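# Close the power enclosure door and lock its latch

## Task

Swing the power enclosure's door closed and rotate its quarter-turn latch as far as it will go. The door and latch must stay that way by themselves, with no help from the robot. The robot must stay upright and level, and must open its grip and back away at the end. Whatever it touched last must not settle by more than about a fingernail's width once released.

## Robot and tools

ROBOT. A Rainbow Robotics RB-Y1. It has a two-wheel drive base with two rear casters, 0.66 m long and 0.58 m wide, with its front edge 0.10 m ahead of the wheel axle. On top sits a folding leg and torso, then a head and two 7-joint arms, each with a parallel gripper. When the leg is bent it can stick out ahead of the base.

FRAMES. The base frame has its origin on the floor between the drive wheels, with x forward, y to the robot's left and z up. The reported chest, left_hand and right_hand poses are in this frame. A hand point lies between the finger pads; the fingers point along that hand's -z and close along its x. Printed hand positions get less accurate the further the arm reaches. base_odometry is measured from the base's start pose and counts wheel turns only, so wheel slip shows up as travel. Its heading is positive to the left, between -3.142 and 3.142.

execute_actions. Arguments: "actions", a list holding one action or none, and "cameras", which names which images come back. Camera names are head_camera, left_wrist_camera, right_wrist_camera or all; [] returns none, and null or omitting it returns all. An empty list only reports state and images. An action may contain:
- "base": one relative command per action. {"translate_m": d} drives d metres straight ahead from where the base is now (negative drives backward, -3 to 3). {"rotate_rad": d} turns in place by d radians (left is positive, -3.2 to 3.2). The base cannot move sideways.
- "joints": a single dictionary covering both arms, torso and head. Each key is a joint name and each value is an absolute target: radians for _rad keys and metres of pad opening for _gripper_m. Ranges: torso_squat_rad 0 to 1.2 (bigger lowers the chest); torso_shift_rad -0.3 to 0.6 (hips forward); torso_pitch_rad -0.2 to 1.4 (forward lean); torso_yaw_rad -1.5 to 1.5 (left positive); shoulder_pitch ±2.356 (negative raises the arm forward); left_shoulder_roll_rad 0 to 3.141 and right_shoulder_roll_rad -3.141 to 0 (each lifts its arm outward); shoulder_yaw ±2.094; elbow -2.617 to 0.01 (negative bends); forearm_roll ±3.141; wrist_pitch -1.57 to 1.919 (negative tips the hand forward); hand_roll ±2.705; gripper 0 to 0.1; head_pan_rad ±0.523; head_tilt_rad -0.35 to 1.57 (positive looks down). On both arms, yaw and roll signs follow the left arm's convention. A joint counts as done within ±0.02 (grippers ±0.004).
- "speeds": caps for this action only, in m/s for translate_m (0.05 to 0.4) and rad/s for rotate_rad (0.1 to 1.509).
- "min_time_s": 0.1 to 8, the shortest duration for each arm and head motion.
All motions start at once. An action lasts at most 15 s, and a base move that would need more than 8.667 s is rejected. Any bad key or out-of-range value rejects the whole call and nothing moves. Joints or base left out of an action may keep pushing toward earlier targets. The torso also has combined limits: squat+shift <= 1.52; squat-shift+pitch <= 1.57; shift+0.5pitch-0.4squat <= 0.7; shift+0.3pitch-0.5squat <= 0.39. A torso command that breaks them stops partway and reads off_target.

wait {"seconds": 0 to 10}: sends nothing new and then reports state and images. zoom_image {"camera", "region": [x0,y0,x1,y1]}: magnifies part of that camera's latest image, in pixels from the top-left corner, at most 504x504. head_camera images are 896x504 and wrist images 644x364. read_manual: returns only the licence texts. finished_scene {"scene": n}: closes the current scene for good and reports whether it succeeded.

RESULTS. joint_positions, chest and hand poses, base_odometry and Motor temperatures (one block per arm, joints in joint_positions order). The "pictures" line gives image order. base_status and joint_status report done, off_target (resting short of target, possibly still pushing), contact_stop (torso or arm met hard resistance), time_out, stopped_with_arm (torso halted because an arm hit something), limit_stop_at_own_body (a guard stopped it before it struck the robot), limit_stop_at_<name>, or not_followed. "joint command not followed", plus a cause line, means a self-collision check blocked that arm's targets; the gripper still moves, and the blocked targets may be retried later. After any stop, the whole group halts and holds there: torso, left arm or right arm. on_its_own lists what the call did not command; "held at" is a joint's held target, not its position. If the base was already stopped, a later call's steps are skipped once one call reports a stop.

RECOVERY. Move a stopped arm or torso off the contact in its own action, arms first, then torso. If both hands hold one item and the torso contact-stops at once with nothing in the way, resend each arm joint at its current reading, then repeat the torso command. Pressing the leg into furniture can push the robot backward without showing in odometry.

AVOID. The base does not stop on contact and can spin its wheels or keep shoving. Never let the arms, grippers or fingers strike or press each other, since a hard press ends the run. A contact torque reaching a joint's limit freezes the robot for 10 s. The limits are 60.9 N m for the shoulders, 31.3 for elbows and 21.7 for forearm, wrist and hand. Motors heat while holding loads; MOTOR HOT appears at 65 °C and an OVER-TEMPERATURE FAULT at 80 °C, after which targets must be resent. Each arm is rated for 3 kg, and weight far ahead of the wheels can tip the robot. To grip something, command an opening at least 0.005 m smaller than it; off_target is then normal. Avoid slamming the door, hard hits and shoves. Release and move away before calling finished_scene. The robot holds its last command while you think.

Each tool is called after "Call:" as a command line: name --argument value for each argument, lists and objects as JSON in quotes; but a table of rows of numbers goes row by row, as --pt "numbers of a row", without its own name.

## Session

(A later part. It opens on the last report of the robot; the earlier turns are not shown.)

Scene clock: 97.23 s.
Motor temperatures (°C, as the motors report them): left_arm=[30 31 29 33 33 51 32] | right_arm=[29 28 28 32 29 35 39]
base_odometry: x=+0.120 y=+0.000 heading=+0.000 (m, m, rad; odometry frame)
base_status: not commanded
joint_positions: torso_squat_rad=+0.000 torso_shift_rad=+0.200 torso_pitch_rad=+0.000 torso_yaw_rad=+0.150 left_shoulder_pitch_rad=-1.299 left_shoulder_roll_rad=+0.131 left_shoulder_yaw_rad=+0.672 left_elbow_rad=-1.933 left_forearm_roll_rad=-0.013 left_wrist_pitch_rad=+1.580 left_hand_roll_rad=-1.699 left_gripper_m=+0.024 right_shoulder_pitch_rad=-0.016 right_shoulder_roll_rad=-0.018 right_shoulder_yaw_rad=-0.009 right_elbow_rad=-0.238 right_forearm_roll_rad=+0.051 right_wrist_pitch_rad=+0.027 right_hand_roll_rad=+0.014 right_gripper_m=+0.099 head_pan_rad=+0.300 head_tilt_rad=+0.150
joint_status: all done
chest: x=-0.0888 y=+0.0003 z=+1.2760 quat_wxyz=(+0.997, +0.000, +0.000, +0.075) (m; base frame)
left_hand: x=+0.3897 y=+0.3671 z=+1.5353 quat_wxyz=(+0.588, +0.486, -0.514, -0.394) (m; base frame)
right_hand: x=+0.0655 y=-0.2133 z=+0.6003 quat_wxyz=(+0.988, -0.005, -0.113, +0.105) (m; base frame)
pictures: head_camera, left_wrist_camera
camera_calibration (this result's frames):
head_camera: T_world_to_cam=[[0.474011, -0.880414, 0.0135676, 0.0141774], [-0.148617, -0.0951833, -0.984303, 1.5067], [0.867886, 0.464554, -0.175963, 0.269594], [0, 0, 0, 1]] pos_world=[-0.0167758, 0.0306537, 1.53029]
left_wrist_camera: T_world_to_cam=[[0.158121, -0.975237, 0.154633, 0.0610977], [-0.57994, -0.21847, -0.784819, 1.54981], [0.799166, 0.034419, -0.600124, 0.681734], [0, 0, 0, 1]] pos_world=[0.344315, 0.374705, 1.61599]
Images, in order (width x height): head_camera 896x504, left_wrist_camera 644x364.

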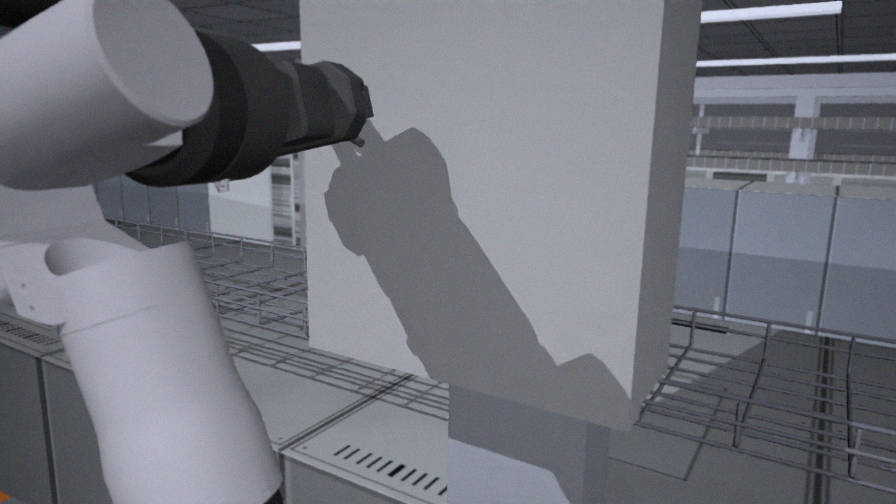

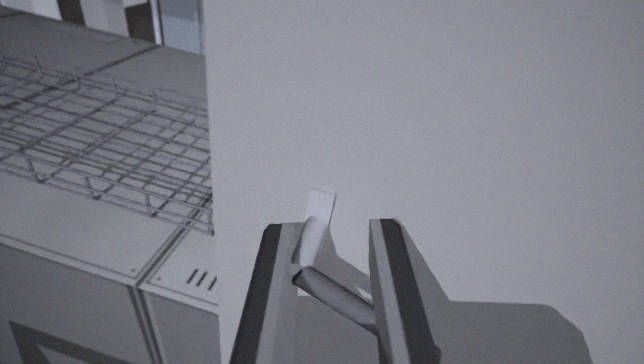

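Call:
execute_actions --actions '[{"base":{"translate_m":-0.005},"joints":{"left_hand_roll_rad":-2.3,"left_gripper_m":0.004},"min_time_s":1.5}]' --cameras '["left_wrist_camera","head_camera"]'

Scene clock: 101.70 s.
Motor temperatures (°C, as the motors report them): left_arm=[30 32 29 33 33 50 32] | right_arm=[29 28 28 32 29 35 39]
base_odometry: x=+0.115 y=+0.000 heading=-0.001 (m, m, rad; odometry frame)
base_status: done
joint_positions: torso_squat_rad=+0.000 torso_shift_rad=+0.201 torso_pitch_rad=+0.001 torso_yaw_rad=+0.150 left_shoulder_pitch_rad=-1.302 left_shoulder_roll_rad=+0.131 left_shoulder_yaw_rad=+0.671 left_elbow_rad=-1.933 left_forearm_roll_rad=-0.012 left_wrist_pitch_rad=+1.578 left_hand_roll_rad=-2.299 left_gripper_m=+0.024 right_shoulder_pitch_rad=-0.016 right_shoulder_roll_rad=-0.018 right_shoulder_yaw_rad=-0.009 right_elbow_rad=-0.238 right_forearm_roll_rad=+0.051 right_wrist_pitch_rad=+0.027 right_hand_roll_rad=+0.014 right_gripper_m=+0.099 head_pan_rad=+0.300 head_tilt_rad=+0.150
joint_status: left_gripper_m off_target (ended at +0.024, target +0.004); the others done
chest: x=-0.0881 y=+0.0004 z=+1.2759 quat_wxyz=(+0.997, +0.000, +0.001, +0.075) (m; base frame)
left_hand: x=+0.3904 y=+0.3664 z=+1.5368 quat_wxyz=(+0.444, +0.617, -0.348, -0.549) (m; base frame)
right_hand: x=+0.0654 y=-0.2133 z=+0.6001 quat_wxyz=(+0.988, -0.005, -0.112, +0.105) (m; base frame)
pictures: head_camera, left_wrist_camera
camera_calibration (this result's frames):
head_camera: T_world_to_cam=[[0.473783, -0.880545, 0.0130758, 0.0144915], [-0.149557, -0.0950849, -0.98417, 1.50647], [0.867849, 0.464327, -0.176742, 0.269994], [0, 0, 0, 1]] pos_world=[-0.0158767, 0.0306372, 1.53015]
left_wrist_camera: T_world_to_cam=[[0.144003, -0.890713, -0.431154, 0.934834], [-0.65434, 0.241144, -0.716721, 1.30721], [0.742363, 0.385331, -0.548103, 0.495792], [0, 0, 0, 1]] pos_world=[0.352685, 0.326398, 1.61171]
Images, in order (width x height): head_camera 896x504, left_wrist_camera 644x364.

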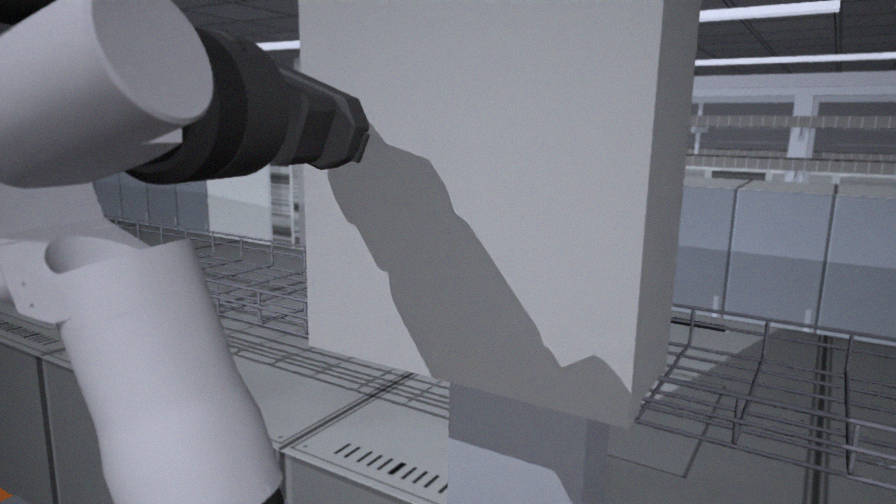

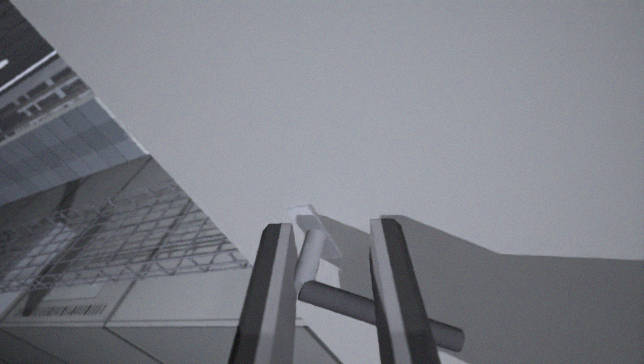

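Call:
execute_actions --actions '[{"base":{"translate_m":-0.004},"joints":{"left_hand_roll_rad":-1.92,"left_gripper_m":0.09}}]' --cameras '[]'

Call:
execute_actions --actions '[{"joints":{"torso_squat_rad":0.28}}]' --cameras '["left_wrist_camera"]'

Call:
execute_actions --actions '[{"joints":{"left_gripper_m":0.02}}]' --cameras '["left_wrist_camera"]'

Scene clock: 110.47 s.
Motor temperatures (°C, as the motors report them): left_arm=[30 32 29 33 33 47 32] | right_arm=[29 28 28 32 29 35 39]
base_odometry: x=+0.111 y=+0.000 heading=-0.002 (m, m, rad; odometry frame)
base_status: done
joint_positions: torso_squat_rad=+0.000 torso_shift_rad=+0.200 torso_pitch_rad=+0.000 torso_yaw_rad=+0.150 left_shoulder_pitch_rad=-1.304 left_shoulder_roll_rad=+0.133 left_shoulder_yaw_rad=+0.671 left_elbow_rad=-1.935 left_forearm_roll_rad=-0.012 left_wrist_pitch_rad=+1.578 left_hand_roll_rad=-1.920 left_gripper_m=+0.090 right_shoulder_pitch_rad=-0.016 right_shoulder_roll_rad=-0.018 right_shoulder_yaw_rad=-0.009 right_elbow_rad=-0.238 right_forearm_roll_rad=+0.051 right_wrist_pitch_rad=+0.027 right_hand_roll_rad=+0.014 right_gripper_m=+0.099 head_pan_rad=+0.300 head_tilt_rad=+0.150
joint_status: all done
chest: x=-0.0888 y=+0.0002 z=+1.2760 quat_wxyz=(+0.997, +0.000, +0.000, +0.075) (m; base frame)
left_hand: x=+0.3882 y=+0.3668 z=+1.5394 quat_wxyz=(+0.538, +0.543, -0.458, -0.454) (m; base frame)
right_hand: x=+0.0654 y=-0.2132 z=+0.6002 quat_wxyz=(+0.988, -0.005, -0.113, +0.105) (m; base frame)
pictures: none
No camera images: the call's "cameras" was empty. Leave "cameras" out to get every camera's image.

Scene clock: 112.20 s.
Motor temperatures (°C, as the motors report them): left_arm=[30 31 29 32 33 47 32] | right_arm=[29 28 28 32 29 35 39]
base_odometry: x=+0.111 y=+0.000 heading=-0.002 (m, m, rad; odometry frame)
base_status: not commanded
joint_positions: torso_squat_rad=+0.280 torso_shift_rad=+0.200 torso_pitch_rad=+0.000 torso_yaw_rad=+0.150 left_shoulder_pitch_rad=-1.304 left_shoulder_roll_rad=+0.133 left_shoulder_yaw_rad=+0.671 left_elbow_rad=-1.935 left_forearm_roll_rad=-0.012 left_wrist_pitch_rad=+1.578 left_hand_roll_rad=-1.920 left_gripper_m=+0.090 right_shoulder_pitch_rad=-0.016 right_shoulder_roll_rad=-0.018 right_shoulder_yaw_rad=-0.009 right_elbow_rad=-0.238 right_forearm_roll_rad=+0.051 right_wrist_pitch_rad=+0.027 right_hand_roll_rad=+0.014 right_gripper_m=+0.099 head_pan_rad=+0.300 head_tilt_rad=+0.150
joint_status: all done
chest: x=-0.0944 y=+0.0002 z=+1.2493 quat_wxyz=(+0.997, +0.000, +0.000, +0.075) (m; base frame)
left_hand: x=+0.3825 y=+0.3668 z=+1.5129 quat_wxyz=(+0.538, +0.543, -0.459, -0.454) (m; base frame)
right_hand: x=+0.0601 y=-0.2132 z=+0.5736 quat_wxyz=(+0.988, -0.005, -0.113, +0.105) (m; base frame)
pictures: left_wrist_camera
camera_calibration (this result's frames):
left_wrist_camera: T_world_to_cam=[[0.161453, -0.984595, -0.0671274, 0.403033], [-0.60115, -0.044176, -0.797914, 1.49199], [0.782656, 0.169179, -0.599022, 0.629265], [0, 0, 0, 1]] pos_world=[0.339343, 0.356276, 1.59448]
Images, in order (width x height): left_wrist_camera 644x364.

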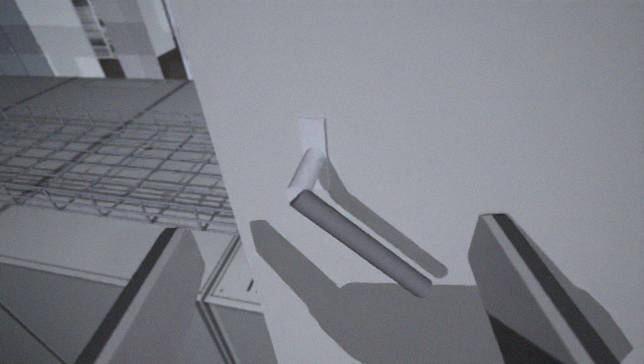

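Scene clock: 113.50 s.
Motor temperatures (°C, as the motors report them): left_arm=[30 32 29 32 33 46 32] | right_arm=[29 28 28 32 29 35 39]
base_odometry: x=+0.111 y=+0.000 heading=-0.003 (m, m, rad; odometry frame)
base_status: not commanded
joint_positions: torso_squat_rad=+0.280 torso_shift_rad=+0.200 torso_pitch_rad=+0.000 torso_yaw_rad=+0.149 left_shoulder_pitch_rad=-1.304 left_shoulder_roll_rad=+0.129 left_shoulder_yaw_rad=+0.668 left_elbow_rad=-1.933 left_forearm_roll_rad=-0.010 left_wrist_pitch_rad=+1.579 left_hand_roll_rad=-1.920 left_gripper_m=+0.024 right_shoulder_pitch_rad=-0.016 right_shoulder_roll_rad=-0.018 right_shoulder_yaw_rad=-0.009 right_elbow_rad=-0.238 right_forearm_roll_rad=+0.051 right_wrist_pitch_rad=+0.027 right_hand_roll_rad=+0.014 right_gripper_m=+0.099 head_pan_rad=+0.300 head_tilt_rad=+0.150
joint_status: all done
chest: x=-0.0942 y=-0.0006 z=+1.2492 quat_wxyz=(+0.997, +0.001, +0.000, +0.075) (m; base frame)
left_hand: x=+0.3844 y=+0.3619 z=+1.5126 quat_wxyz=(+0.536, +0.541, -0.460, -0.457) (m; base frame)
right_hand: x=+0.0600 y=-0.2132 z=+0.5732 quat_wxyz=(+0.988, -0.004, -0.113, +0.105) (m; base frame)
pictures: left_wrist_camera
camera_calibration (this result's frames):
left_wrist_camera: T_world_to_cam=[[0.153012, -0.985754, -0.0698371, 0.405615], [-0.603705, -0.0372916, -0.796335, 1.48875], [0.782386, 0.16401, -0.60081, 0.633134], [0, 0, 0, 1]] pos_world=[0.341348, 0.351514, 1.59427]
Images, in order (width x height): left_wrist_camera 644x364.

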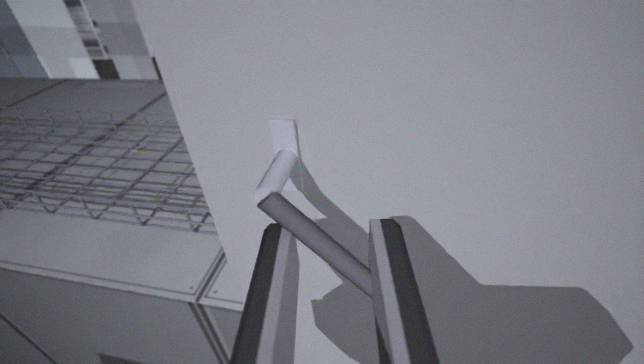

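Call:
execute_actions --actions '[{"base":{"translate_m":0.011},"joints":{"left_hand_roll_rad":-1.1,"left_gripper_m":0.02,"torso_yaw_rad":0.135,"torso_squat_rad":0.26}}]' --cameras '[]'

Call:
execute_actions --actions '[{"joints":{"left_gripper_m":0.003}}]' --cameras '["left_wrist_camera"]'

Call:
execute_actions --actions '[{"joints":{"left_hand_roll_rad":-1.5,"torso_yaw_rad":0.16,"torso_squat_rad":0.3}}]' --cameras '["left_wrist_camera"]'

Scene clock: 120.97 s.
Motor temperatures (°C, as the motors report them): left_arm=[30 32 29 32 34 45 32] | right_arm=[29 28 28 32 29 35 39]
base_odometry: x=+0.122 y=+0.000 heading=-0.002 (m, m, rad; odometry frame)
base_status: done
joint_positions: torso_squat_rad=+0.260 torso_shift_rad=+0.200 torso_pitch_rad=+0.000 torso_yaw_rad=+0.135 left_shoulder_pitch_rad=-1.304 left_shoulder_roll_rad=+0.133 left_shoulder_yaw_rad=+0.671 left_elbow_rad=-1.935 left_forearm_roll_rad=-0.012 left_wrist_pitch_rad=+1.578 left_hand_roll_rad=-1.100 left_gripper_m=+0.020 right_shoulder_pitch_rad=-0.016 right_shoulder_roll_rad=-0.018 right_shoulder_yaw_rad=-0.009 right_elbow_rad=-0.238 right_forearm_roll_rad=+0.051 right_wrist_pitch_rad=+0.027 right_hand_roll_rad=+0.014 right_gripper_m=+0.099 head_pan_rad=+0.300 head_tilt_rad=+0.150
joint_status: all done
chest: x=-0.0936 y=+0.0003 z=+1.2529 quat_wxyz=(+0.998, +0.000, +0.000, +0.068) (m; base frame)
left_hand: x=+0.3887 y=+0.3598 z=+1.5164 quat_wxyz=(+0.673, +0.310, -0.639, -0.207) (m; base frame)
right_hand: x=+0.0576 y=-0.2155 z=+0.5772 quat_wxyz=(+0.989, -0.006, -0.113, +0.098) (m; base frame)
pictures: none
No camera images: the call's "cameras" was empty. Leave "cameras" out to get every camera's image.

Scene clock: 121.73 s.
Motor temperatures (°C, as the motors report them): left_arm=[30 32 29 32 34 45 32] | right_arm=[29 28 28 32 29 35 39]
base_odometry: x=+0.122 y=+0.000 heading=-0.002 (m, m, rad; odometry frame)
base_status: not commanded
joint_positions: torso_squat_rad=+0.260 torso_shift_rad=+0.200 torso_pitch_rad=+0.000 torso_yaw_rad=+0.135 left_shoulder_pitch_rad=-1.302 left_shoulder_roll_rad=+0.133 left_shoulder_yaw_rad=+0.671 left_elbow_rad=-1.934 left_forearm_roll_rad=-0.013 left_wrist_pitch_rad=+1.578 left_hand_roll_rad=-1.100 left_gripper_m=+0.007 right_shoulder_pitch_rad=-0.016 right_shoulder_roll_rad=-0.018 right_shoulder_yaw_rad=-0.009 right_elbow_rad=-0.238 right_forearm_roll_rad=+0.051 right_wrist_pitch_rad=+0.027 right_hand_roll_rad=+0.014 right_gripper_m=+0.099 head_pan_rad=+0.300 head_tilt_rad=+0.150
joint_status: left_gripper_m off_target (ended at +0.007, target +0.003)
chest: x=-0.0935 y=+0.0005 z=+1.2529 quat_wxyz=(+0.998, +0.000, +0.000, +0.068) (m; base frame)
left_hand: x=+0.3890 y=+0.3608 z=+1.5151 quat_wxyz=(+0.674, +0.310, -0.638, -0.206) (m; base frame)
right_hand: x=+0.0576 y=-0.2155 z=+0.5773 quat_wxyz=(+0.989, -0.006, -0.113, +0.098) (m; base frame)
pictures: left_wrist_camera
camera_calibration (this result's frames):
left_wrist_camera: T_world_to_cam=[[0.101738, -0.721983, 0.68439, -0.813965], [-0.512958, -0.627523, -0.585738, 1.3521], [0.852363, -0.291471, -0.43419, 0.515874], [0, 0, 0, 1]] pos_world=[0.336669, 0.411165, 1.57303]
Images, in order (width x height): left_wrist_camera 644x364.

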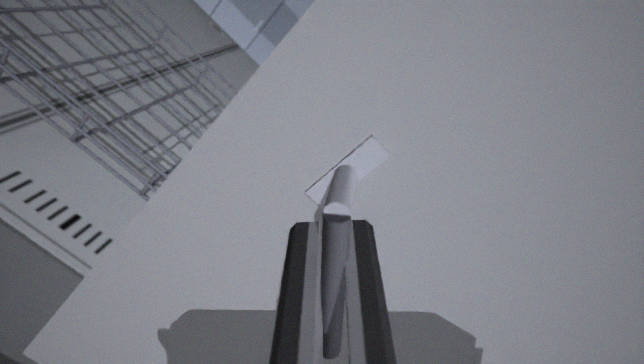

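Scene clock: 122.60 s.
Motor temperatures (°C, as the motors report them): left_arm=[30 32 29 32 34 45 32] | right_arm=[29 28 28 32 29 35 39]
base_odometry: x=+0.122 y=+0.000 heading=-0.002 (m, m, rad; odometry frame)
base_status: not commanded
joint_positions: torso_squat_rad=+0.288 torso_shift_rad=+0.202 torso_pitch_rad=+0.003 torso_yaw_rad=+0.150 left_shoulder_pitch_rad=-1.306 left_shoulder_roll_rad=+0.133 left_shoulder_yaw_rad=+0.669 left_elbow_rad=-1.934 left_forearm_roll_rad=-0.011 left_wrist_pitch_rad=+1.576 left_hand_roll_rad=-1.500 left_gripper_m=+0.009 right_shoulder_pitch_rad=-0.016 right_shoulder_roll_rad=-0.018 right_shoulder_yaw_rad=-0.009 right_elbow_rad=-0.238 right_forearm_roll_rad=+0.051 right_wrist_pitch_rad=+0.027 right_hand_roll_rad=+0.014 right_gripper_m=+0.099 head_pan_rad=+0.300 head_tilt_rad=+0.150
joint_status: torso_squat_rad contact_stop (moved +0.028 of +0.040); torso_yaw_rad contact_stop (moved +0.015 of +0.025); the others done
chest: x=-0.0921 y=-0.0001 z=+1.2475 quat_wxyz=(+0.997, +0.001, +0.002, +0.075) (m; base frame)
left_hand: x=+0.3856 y=+0.3651 z=+1.5114 quat_wxyz=(+0.620, +0.435, -0.562, -0.333) (m; base frame)
right_hand: x=+0.0600 y=-0.2130 z=+0.5711 quat_wxyz=(+0.988, -0.004, -0.111, +0.105) (m; base frame)
pictures: left_wrist_camera
camera_calibration (this result's frames):
left_wrist_camera: T_world_to_cam=[[0.145748, -0.927698, 0.343707, -0.234869], [-0.547144, -0.365035, -0.753248, 1.5214], [0.824251, -0.0782729, -0.560788, 0.642711], [0, 0, 0, 1]] pos_world=[0.336903, 0.387785, 1.58714]
Images, in order (width x height): left_wrist_camera 644x364.

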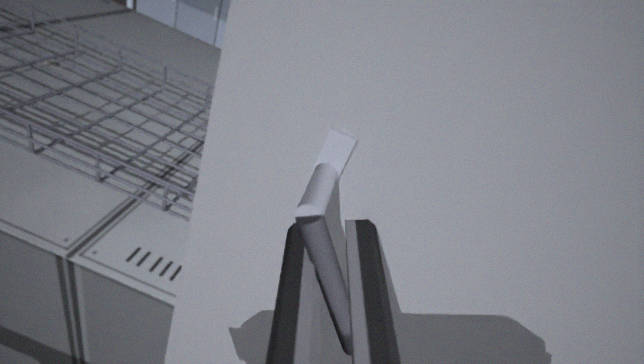

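Turning now. Continue.

Call:
execute_actions --actions '[{"joints":{"left_hand_roll_rad":-2.0,"torso_yaw_rad":0.185,"torso_squat_rad":0.288,"left_gripper_m":0.002},"min_time_s":1}]' --cameras '["left_wrist_camera"]'

Scene clock: 126.03 s.
Motor temperatures (°C, as the motors report them): left_arm=[29 32 29 32 34 44 32] | right_arm=[29 28 28 32 29 35 39]
base_odometry: x=+0.122 y=+0.000 heading=-0.002 (m, m, rad; odometry frame)
base_status: not commanded
joint_positions: torso_squat_rad=+0.287 torso_shift_rad=+0.204 torso_pitch_rad=+0.006 torso_yaw_rad=+0.157 left_shoulder_pitch_rad=-1.304 left_shoulder_roll_rad=+0.133 left_shoulder_yaw_rad=+0.671 left_elbow_rad=-1.934 left_forearm_roll_rad=-0.012 left_wrist_pitch_rad=+1.576 left_hand_roll_rad=-1.999 left_gripper_m=+0.012 right_shoulder_pitch_rad=-0.016 right_shoulder_roll_rad=-0.018 right_shoulder_yaw_rad=-0.009 right_elbow_rad=-0.238 right_forearm_roll_rad=+0.051 right_wrist_pitch_rad=+0.027 right_hand_roll_rad=+0.014 right_gripper_m=+0.099 head_pan_rad=+0.300 head_tilt_rad=+0.150
joint_status: torso_yaw_rad contact_stop (moved +0.006 of +0.035); left_gripper_m off_target (ended at +0.012, target +0.002); the others done
on_its_own: torso_yaw_rad is held at +0.157, not at your +0.185, since a contact_stop
chest: x=-0.0902 y=+0.0003 z=+1.2473 quat_wxyz=(+0.997, +0.000, +0.003, +0.078) (m; base frame)
left_hand: x=+0.3859 y=+0.3703 z=+1.5084 quat_wxyz=(+0.523, +0.561, -0.433, -0.474) (m; base frame)
right_hand: x=+0.0616 y=-0.2121 z=+0.5707 quat_wxyz=(+0.988, -0.004, -0.110, +0.109) (m; base frame)
pictures: left_wrist_camera
camera_calibration (this result's frames):
left_wrist_camera: T_world_to_cam=[[0.166952, -0.974998, -0.146647, 0.519939], [-0.61591, 0.0130135, -0.787709, 1.45971], [0.769924, 0.221831, -0.598338, 0.607685], [0, 0, 0, 1]] pos_world=[0.344376, 0.35314, 1.58968]
Images, in order (width x height): left_wrist_camera 644x364.

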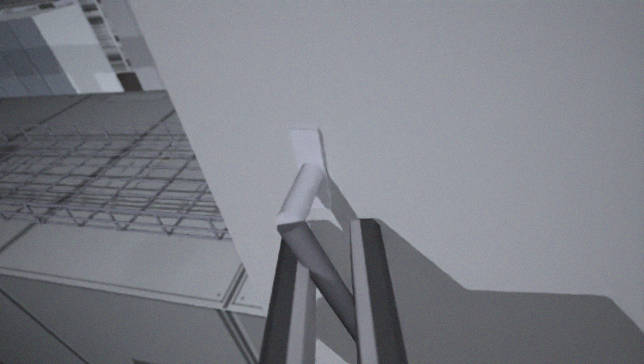

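Call:
execute_actions --actions '[{"joints":{"left_hand_roll_rad":-1.9,"left_forearm_roll_rad":-0.1,"left_gripper_m":0.016},"min_time_s":1.2}]' --cameras '["left_wrist_camera"]'

Scene clock: 131.20 s.
Motor temperatures (°C, as the motors report them): left_arm=[29 32 29 32 34 43 32] | right_arm=[29 28 28 32 29 35 39]
base_odometry: x=+0.122 y=+0.000 heading=-0.002 (m, m, rad; odometry frame)
base_status: not commanded
joint_positions: torso_squat_rad=+0.287 torso_shift_rad=+0.203 torso_pitch_rad=+0.006 torso_yaw_rad=+0.157 left_shoulder_pitch_rad=-1.308 left_shoulder_roll_rad=+0.127 left_shoulder_yaw_rad=+0.665 left_elbow_rad=-1.933 left_forearm_roll_rad=-0.057 left_wrist_pitch_rad=+1.577 left_hand_roll_rad=-1.943 left_gripper_m=+0.017 right_shoulder_pitch_rad=-0.016 right_shoulder_roll_rad=-0.018 right_shoulder_yaw_rad=-0.009 right_elbow_rad=-0.238 right_forearm_roll_rad=+0.051 right_wrist_pitch_rad=+0.027 right_hand_roll_rad=+0.014 right_gripper_m=+0.099 head_pan_rad=+0.300 head_tilt_rad=+0.150
joint_status: left_forearm_roll_rad contact_stop (moved -0.044 of -0.088); left_hand_roll_rad contact_stop_at_left_forearm_roll_rad (moved +0.057 of +0.099); the others done
on_its_own: torso_yaw_rad is held at +0.157, not at your +0.185, since a contact_stop; left_forearm_roll_rad is held at -0.058, not at your -0.100, since a contact_stop; left_hand_roll_rad is held at -1.943, not at your -1.900, since a contact_stop
chest: x=-0.0906 y=-0.0002 z=+1.2474 quat_wxyz=(+0.997, +0.001, +0.003, +0.078) (m; base frame)
left_hand: x=+0.3849 y=+0.3737 z=+1.5068 quat_wxyz=(+0.546, +0.553, -0.436, -0.455) (m; base frame)
right_hand: x=+0.0615 y=-0.2121 z=+0.5707 quat_wxyz=(+0.988, -0.004, -0.110, +0.108) (m; base frame)
pictures: left_wrist_camera
camera_calibration (this result's frames):
left_wrist_camera: T_world_to_cam=[[0.198396, -0.975515, -0.0949237, 0.433276], [-0.617516, -0.0492003, -0.785018, 1.47759], [0.761126, 0.214361, -0.612157, 0.633812], [0, 0, 0, 1]] pos_world=[0.344065, 0.359501, 1.58905]
Images, in order (width x height): left_wrist_camera 644x364.

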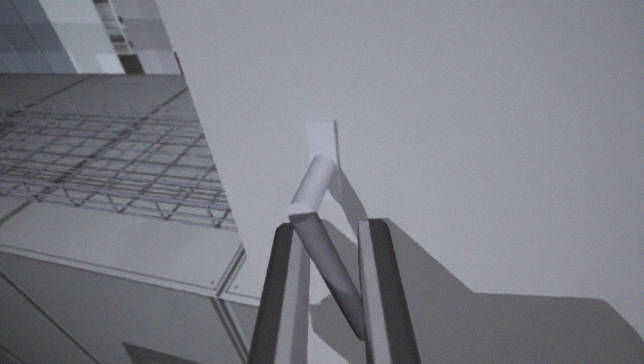

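Call:
execute_actions --actions '[{"base":{"translate_m":0.007}}]' --cameras '[]'

Call:
execute_actions --actions '[{"joints":{"left_hand_roll_rad":-2.25,"left_forearm_roll_rad":-0.09,"left_gripper_m":0.0},"min_time_s":2}]' --cameras '["left_wrist_camera","head_camera"]'

Scene clock: 136.70 s.
Motor temperatures (°C, as the motors report them): left_arm=[29 32 29 32 34 42 32] | right_arm=[29 28 28 32 29 35 39]
base_odometry: x=+0.129 y=+0.000 heading=-0.001 (m, m, rad; odometry frame)
base_status: done
joint_positions: torso_squat_rad=+0.288 torso_shift_rad=+0.203 torso_pitch_rad=+0.005 torso_yaw_rad=+0.157 left_shoulder_pitch_rad=-1.308 left_shoulder_roll_rad=+0.128 left_shoulder_yaw_rad=+0.665 left_elbow_rad=-1.934 left_forearm_roll_rad=-0.057 left_wrist_pitch_rad=+1.577 left_hand_roll_rad=-1.943 left_gripper_m=+0.017 right_shoulder_pitch_rad=-0.016 right_shoulder_roll_rad=-0.018 right_shoulder_yaw_rad=-0.009 right_elbow_rad=-0.238 right_forearm_roll_rad=+0.051 right_wrist_pitch_rad=+0.027 right_hand_roll_rad=+0.014 right_gripper_m=+0.099 head_pan_rad=+0.300 head_tilt_rad=+0.150
joint_status: not commanded
on_its_own: torso_yaw_rad is held at +0.157, not at your +0.185, since a contact_stop; left_forearm_roll_rad is held at -0.058, not at your -0.100, since a contact_stop; left_hand_roll_rad is held at -1.943, not at your -1.900, since a contact_stop
chest: x=-0.0912 y=-0.0002 z=+1.2474 quat_wxyz=(+0.997, +0.001, +0.002, +0.078) (m; base frame)
left_hand: x=+0.3836 y=+0.3741 z=+1.5073 quat_wxyz=(+0.546, +0.553, -0.436, -0.454) (m; base frame)
right_hand: x=+0.0616 y=-0.2121 z=+0.5709 quat_wxyz=(+0.988, -0.004, -0.111, +0.109) (m; base frame)
pictures: none
No camera images: the call's "cameras" was empty. Leave "cameras" out to get every camera's image.

Scene clock: 139.00 s.
Motor temperatures (°C, as the motors report them): left_arm=[29 32 29 32 34 42 32] | right_arm=[29 28 28 32 29 35 39]
base_odometry: x=+0.129 y=+0.000 heading=-0.002 (m, m, rad; odometry frame)
base_status: not commanded
joint_positions: torso_squat_rad=+0.288 torso_shift_rad=+0.203 torso_pitch_rad=+0.005 torso_yaw_rad=+0.157 left_shoulder_pitch_rad=-1.309 left_shoulder_roll_rad=+0.127 left_shoulder_yaw_rad=+0.664 left_elbow_rad=-1.933 left_forearm_roll_rad=-0.088 left_wrist_pitch_rad=+1.577 left_hand_roll_rad=-2.250 left_gripper_m=+0.013 right_shoulder_pitch_rad=-0.016 right_shoulder_roll_rad=-0.018 right_shoulder_yaw_rad=-0.009 right_elbow_rad=-0.238 right_forearm_roll_rad=+0.051 right_wrist_pitch_rad=+0.027 right_hand_roll_rad=+0.014 right_gripper_m=+0.099 head_pan_rad=+0.300 head_tilt_rad=+0.150
joint_status: left_gripper_m off_target (ended at +0.013, target +0.000); the others done
on_its_own: torso_yaw_rad is held at +0.157, not at your +0.185, since a contact_stop
chest: x=-0.0912 y=-0.0003 z=+1.2474 quat_wxyz=(+0.997, +0.001, +0.002, +0.078) (m; base frame)
left_hand: x=+0.3822 y=+0.3799 z=+1.5055 quat_wxyz=(+0.479, +0.615, -0.336, -0.528) (m; base frame)
right_hand: x=+0.0616 y=-0.2121 z=+0.5708 quat_wxyz=(+0.988, -0.004, -0.111, +0.109) (m; base frame)
pictures: head_camera, left_wrist_camera
camera_calibration (this result's frames):
head_camera: T_world_to_cam=[[0.480017, -0.877198, 0.0103748, 0.0196766], [-0.152399, -0.0950303, -0.98374, 1.47713], [0.86392, 0.470631, -0.1793, 0.270766], [0, 0, 0, 1]] pos_world=[-0.018252, 0.0302014, 1.50145]
left_wrist_camera: T_world_to_cam=[[0.203753, -0.897362, -0.39144, 0.854412], [-0.676547, 0.159943, -0.71882, 1.31868], [0.70765, 0.41129, -0.574519, 0.522635], [0, 0, 0, 1]] pos_world=[0.348216, 0.340849, 1.58261]
Images, in order (width x height): head_camera 896x504, left_wrist_camera 644x364.

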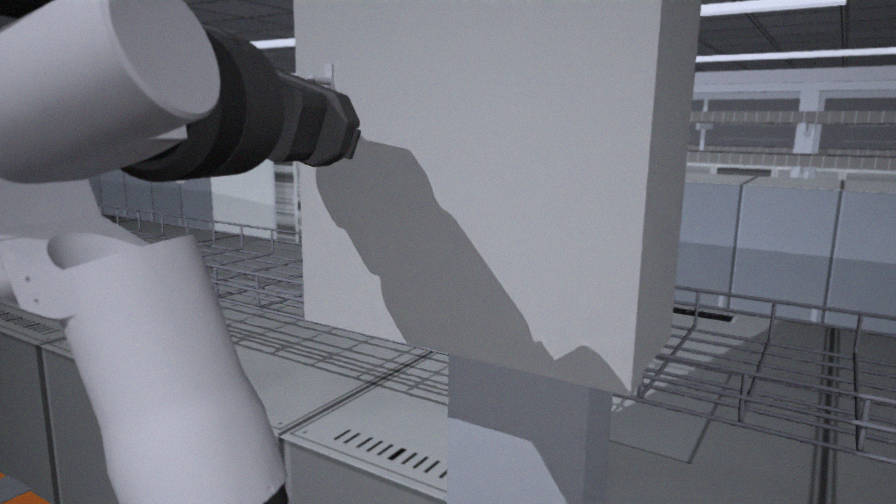

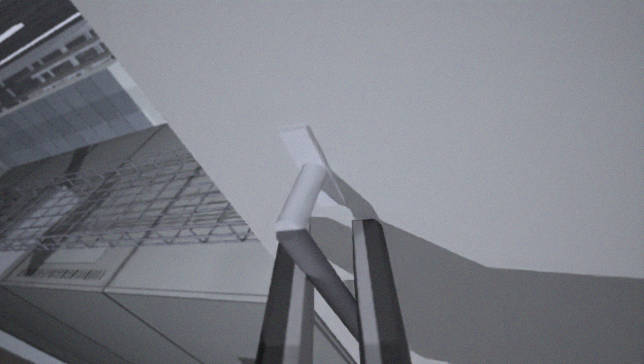

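Progress with slow motion. More.

Call:
execute_actions --actions '[{"joints":{"left_hand_roll_rad":-2.1,"left_forearm_roll_rad":-0.15,"left_gripper_m":0.012},"min_time_s":3}]' --cameras '["left_wrist_camera"]'

Scene clock: 144.97 s.
Motor temperatures (°C, as the motors report them): left_arm=[29 32 29 31 34 41 32] | right_arm=[29 28 28 32 29 35 39]
base_odometry: x=+0.129 y=+0.000 heading=-0.002 (m, m, rad; odometry frame)
base_status: not commanded
joint_positions: torso_squat_rad=+0.288 torso_shift_rad=+0.203 torso_pitch_rad=+0.005 torso_yaw_rad=+0.157 left_shoulder_pitch_rad=-1.312 left_shoulder_roll_rad=+0.124 left_shoulder_yaw_rad=+0.661 left_elbow_rad=-1.933 left_forearm_roll_rad=-0.095 left_wrist_pitch_rad=+1.576 left_hand_roll_rad=-2.240 left_gripper_m=+0.014 right_shoulder_pitch_rad=-0.016 right_shoulder_roll_rad=-0.018 right_shoulder_yaw_rad=-0.009 right_elbow_rad=-0.238 right_forearm_roll_rad=+0.051 right_wrist_pitch_rad=+0.027 right_hand_roll_rad=+0.014 right_gripper_m=+0.099 head_pan_rad=+0.300 head_tilt_rad=+0.150
joint_status: left_forearm_roll_rad contact_stop (moved -0.006 of -0.062); left_hand_roll_rad contact_stop_at_left_forearm_roll_rad (moved +0.010 of +0.150); the others done
on_its_own: torso_yaw_rad is held at +0.157, not at your +0.185, since a contact_stop; left_forearm_roll_rad is held at -0.095, not at your -0.150, since a contact_stop; left_hand_roll_rad is held at -2.240, not at your -2.100, since a contact_stop
chest: x=-0.0912 y=-0.0001 z=+1.2474 quat_wxyz=(+0.997, +0.001, +0.002, +0.078) (m; base frame)
left_hand: x=+0.3823 y=+0.3787 z=+1.5062 quat_wxyz=(+0.482, +0.614, -0.338, -0.526) (m; base frame)
right_hand: x=+0.0616 y=-0.2121 z=+0.5709 quat_wxyz=(+0.988, -0.004, -0.111, +0.109) (m; base frame)
pictures: left_wrist_camera
camera_calibration (this result's frames):
left_wrist_camera: T_world_to_cam=[[0.205934, -0.900056, -0.384044, 0.842667], [-0.675217, 0.153366, -0.721499, 1.32545], [0.708289, 0.407894, -0.57615, 0.526923], [0, 0, 0, 1]] pos_world=[0.34822, 0.34024, 1.58352]
Images, in order (width x height): left_wrist_camera 644x364.

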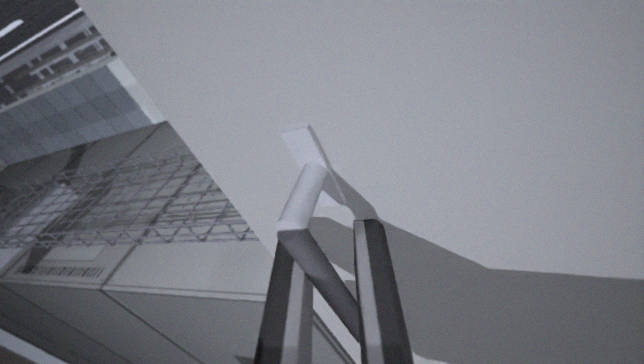

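Possibly at the stop; release and inspect.

Call:
execute_actions --actions '[{"joints":{"left_hand_roll_rad":-1.92,"left_gripper_m":0.05}}]' --cameras '["left_wrist_camera"]'

Call:
execute_actions --actions '[{"base":{"translate_m":-0.08},"joints":{"torso_squat_rad":0.55}}]' --cameras '["left_wrist_camera","head_camera"]'

Scene clock: 151.70 s.
Motor temperatures (°C, as the motors report them): left_arm=[29 32 29 31 34 40 32] | right_arm=[29 28 28 32 29 35 39]
base_odometry: x=+0.129 y=+0.000 heading=-0.001 (m, m, rad; odometry frame)
base_status: not commanded
joint_positions: torso_squat_rad=+0.288 torso_shift_rad=+0.203 torso_pitch_rad=+0.004 torso_yaw_rad=+0.157 left_shoulder_pitch_rad=-1.311 left_shoulder_roll_rad=+0.127 left_shoulder_yaw_rad=+0.663 left_elbow_rad=-1.935 left_forearm_roll_rad=-0.096 left_wrist_pitch_rad=+1.576 left_hand_roll_rad=-1.920 left_gripper_m=+0.049 right_shoulder_pitch_rad=-0.016 right_shoulder_roll_rad=-0.018 right_shoulder_yaw_rad=-0.009 right_elbow_rad=-0.238 right_forearm_roll_rad=+0.051 right_wrist_pitch_rad=+0.027 right_hand_roll_rad=+0.014 right_gripper_m=+0.099 head_pan_rad=+0.300 head_tilt_rad=+0.150
joint_status: all done
on_its_own: torso_yaw_rad is held at +0.157, not at your +0.185, since a contact_stop; left_forearm_roll_rad is held at -0.095, not at your -0.150, since a contact_stop
chest: x=-0.0916 y=+0.0002 z=+1.2474 quat_wxyz=(+0.997, +0.000, +0.002, +0.079) (m; base frame)
left_hand: x=+0.3806 y=+0.3815 z=+1.5063 quat_wxyz=(+0.561, +0.554, -0.431, -0.440) (m; base frame)
right_hand: x=+0.0617 y=-0.2120 z=+0.5711 quat_wxyz=(+0.988, -0.004, -0.111, +0.109) (m; base frame)
pictures: left_wrist_camera
camera_calibration (this result's frames):
left_wrist_camera: T_world_to_cam=[[0.233695, -0.969597, -0.0725863, 0.392436], [-0.616398, -0.0900031, -0.782274, 1.48595], [0.751957, 0.227555, -0.618691, 0.643376], [0, 0, 0, 1]] pos_world=[0.340438, 0.367841, 1.58896]
Images, in order (width x height): left_wrist_camera 644x364.

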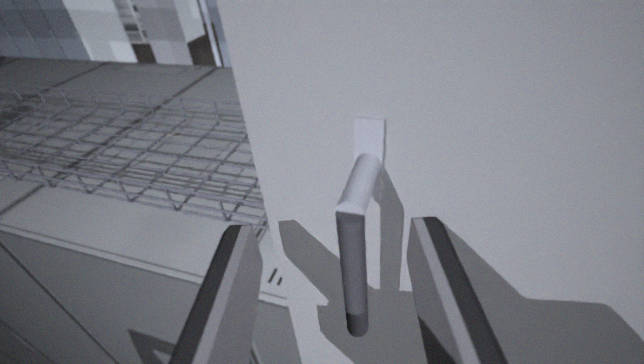

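Scene clock: 153.57 s.
Motor temperatures (°C, as the motors report them): left_arm=[29 32 29 31 34 40 32] | right_arm=[29 28 28 32 29 35 39]
base_odometry: x=+0.049 y=+0.000 heading=-0.001 (m, m, rad; odometry frame)
base_status: done
joint_positions: torso_squat_rad=+0.550 torso_shift_rad=+0.203 torso_pitch_rad=+0.005 torso_yaw_rad=+0.157 left_shoulder_pitch_rad=-1.311 left_shoulder_roll_rad=+0.125 left_shoulder_yaw_rad=+0.662 left_elbow_rad=-1.934 left_forearm_roll_rad=-0.095 left_wrist_pitch_rad=+1.576 left_hand_roll_rad=-1.920 left_gripper_m=+0.050 right_shoulder_pitch_rad=-0.016 right_shoulder_roll_rad=-0.018 right_shoulder_yaw_rad=-0.009 right_elbow_rad=-0.238 right_forearm_roll_rad=+0.051 right_wrist_pitch_rad=+0.027 right_hand_roll_rad=+0.014 right_gripper_m=+0.099 head_pan_rad=+0.300 head_tilt_rad=+0.150
joint_status: all done
on_its_own: torso_yaw_rad is held at +0.157, not at your +0.185, since a contact_stop; left_forearm_roll_rad is held at -0.095, not at your -0.150, since a contact_stop
chest: x=-0.1063 y=+0.0002 z=+1.1744 quat_wxyz=(+0.997, +0.000, +0.002, +0.079) (m; base frame)
left_hand: x=+0.3668 y=+0.3806 z=+1.4326 quat_wxyz=(+0.561, +0.553, -0.431, -0.441) (m; base frame)
right_hand: x=+0.0466 y=-0.2121 z=+0.4981 quat_wxyz=(+0.988, -0.004, -0.111, +0.109) (m; base frame)
pictures: head_camera, left_wrist_camera
camera_calibration (this result's frames):
head_camera: T_world_to_cam=[[0.48037, -0.876994, 0.0112411, 0.0271491], [-0.152111, -0.0959272, -0.983697, 1.40307], [0.863775, 0.470828, -0.179481, 0.270705], [0, 0, 0, 1]] pos_world=[-0.0334467, 0.0309467, 1.42848]
left_wrist_camera: T_world_to_cam=[[0.231256, -0.970149, -0.0730189, 0.391105], [-0.618223, -0.088585, -0.780995, 1.41799], [0.751213, 0.225752, -0.620255, 0.611547], [0, 0, 0, 1]] pos_world=[0.326785, 0.366985, 1.51531]
Images, in order (width x height): head_camera 896x504, left_wrist_camera 644x364.

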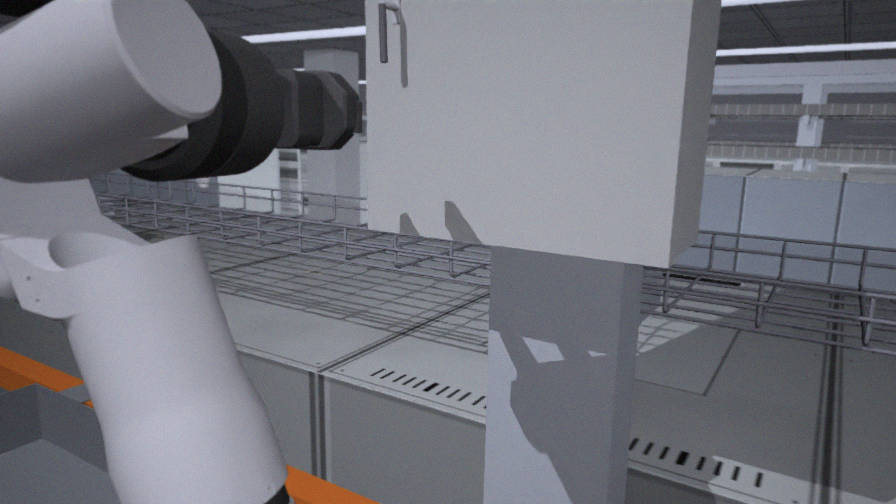

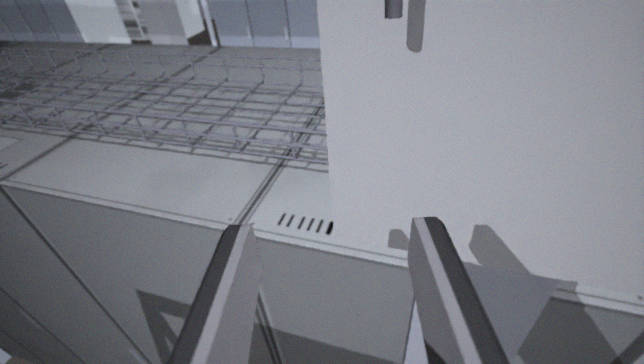

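Vertical.

Call:
finished_scene --scene 1

The scene is finished: the task was done.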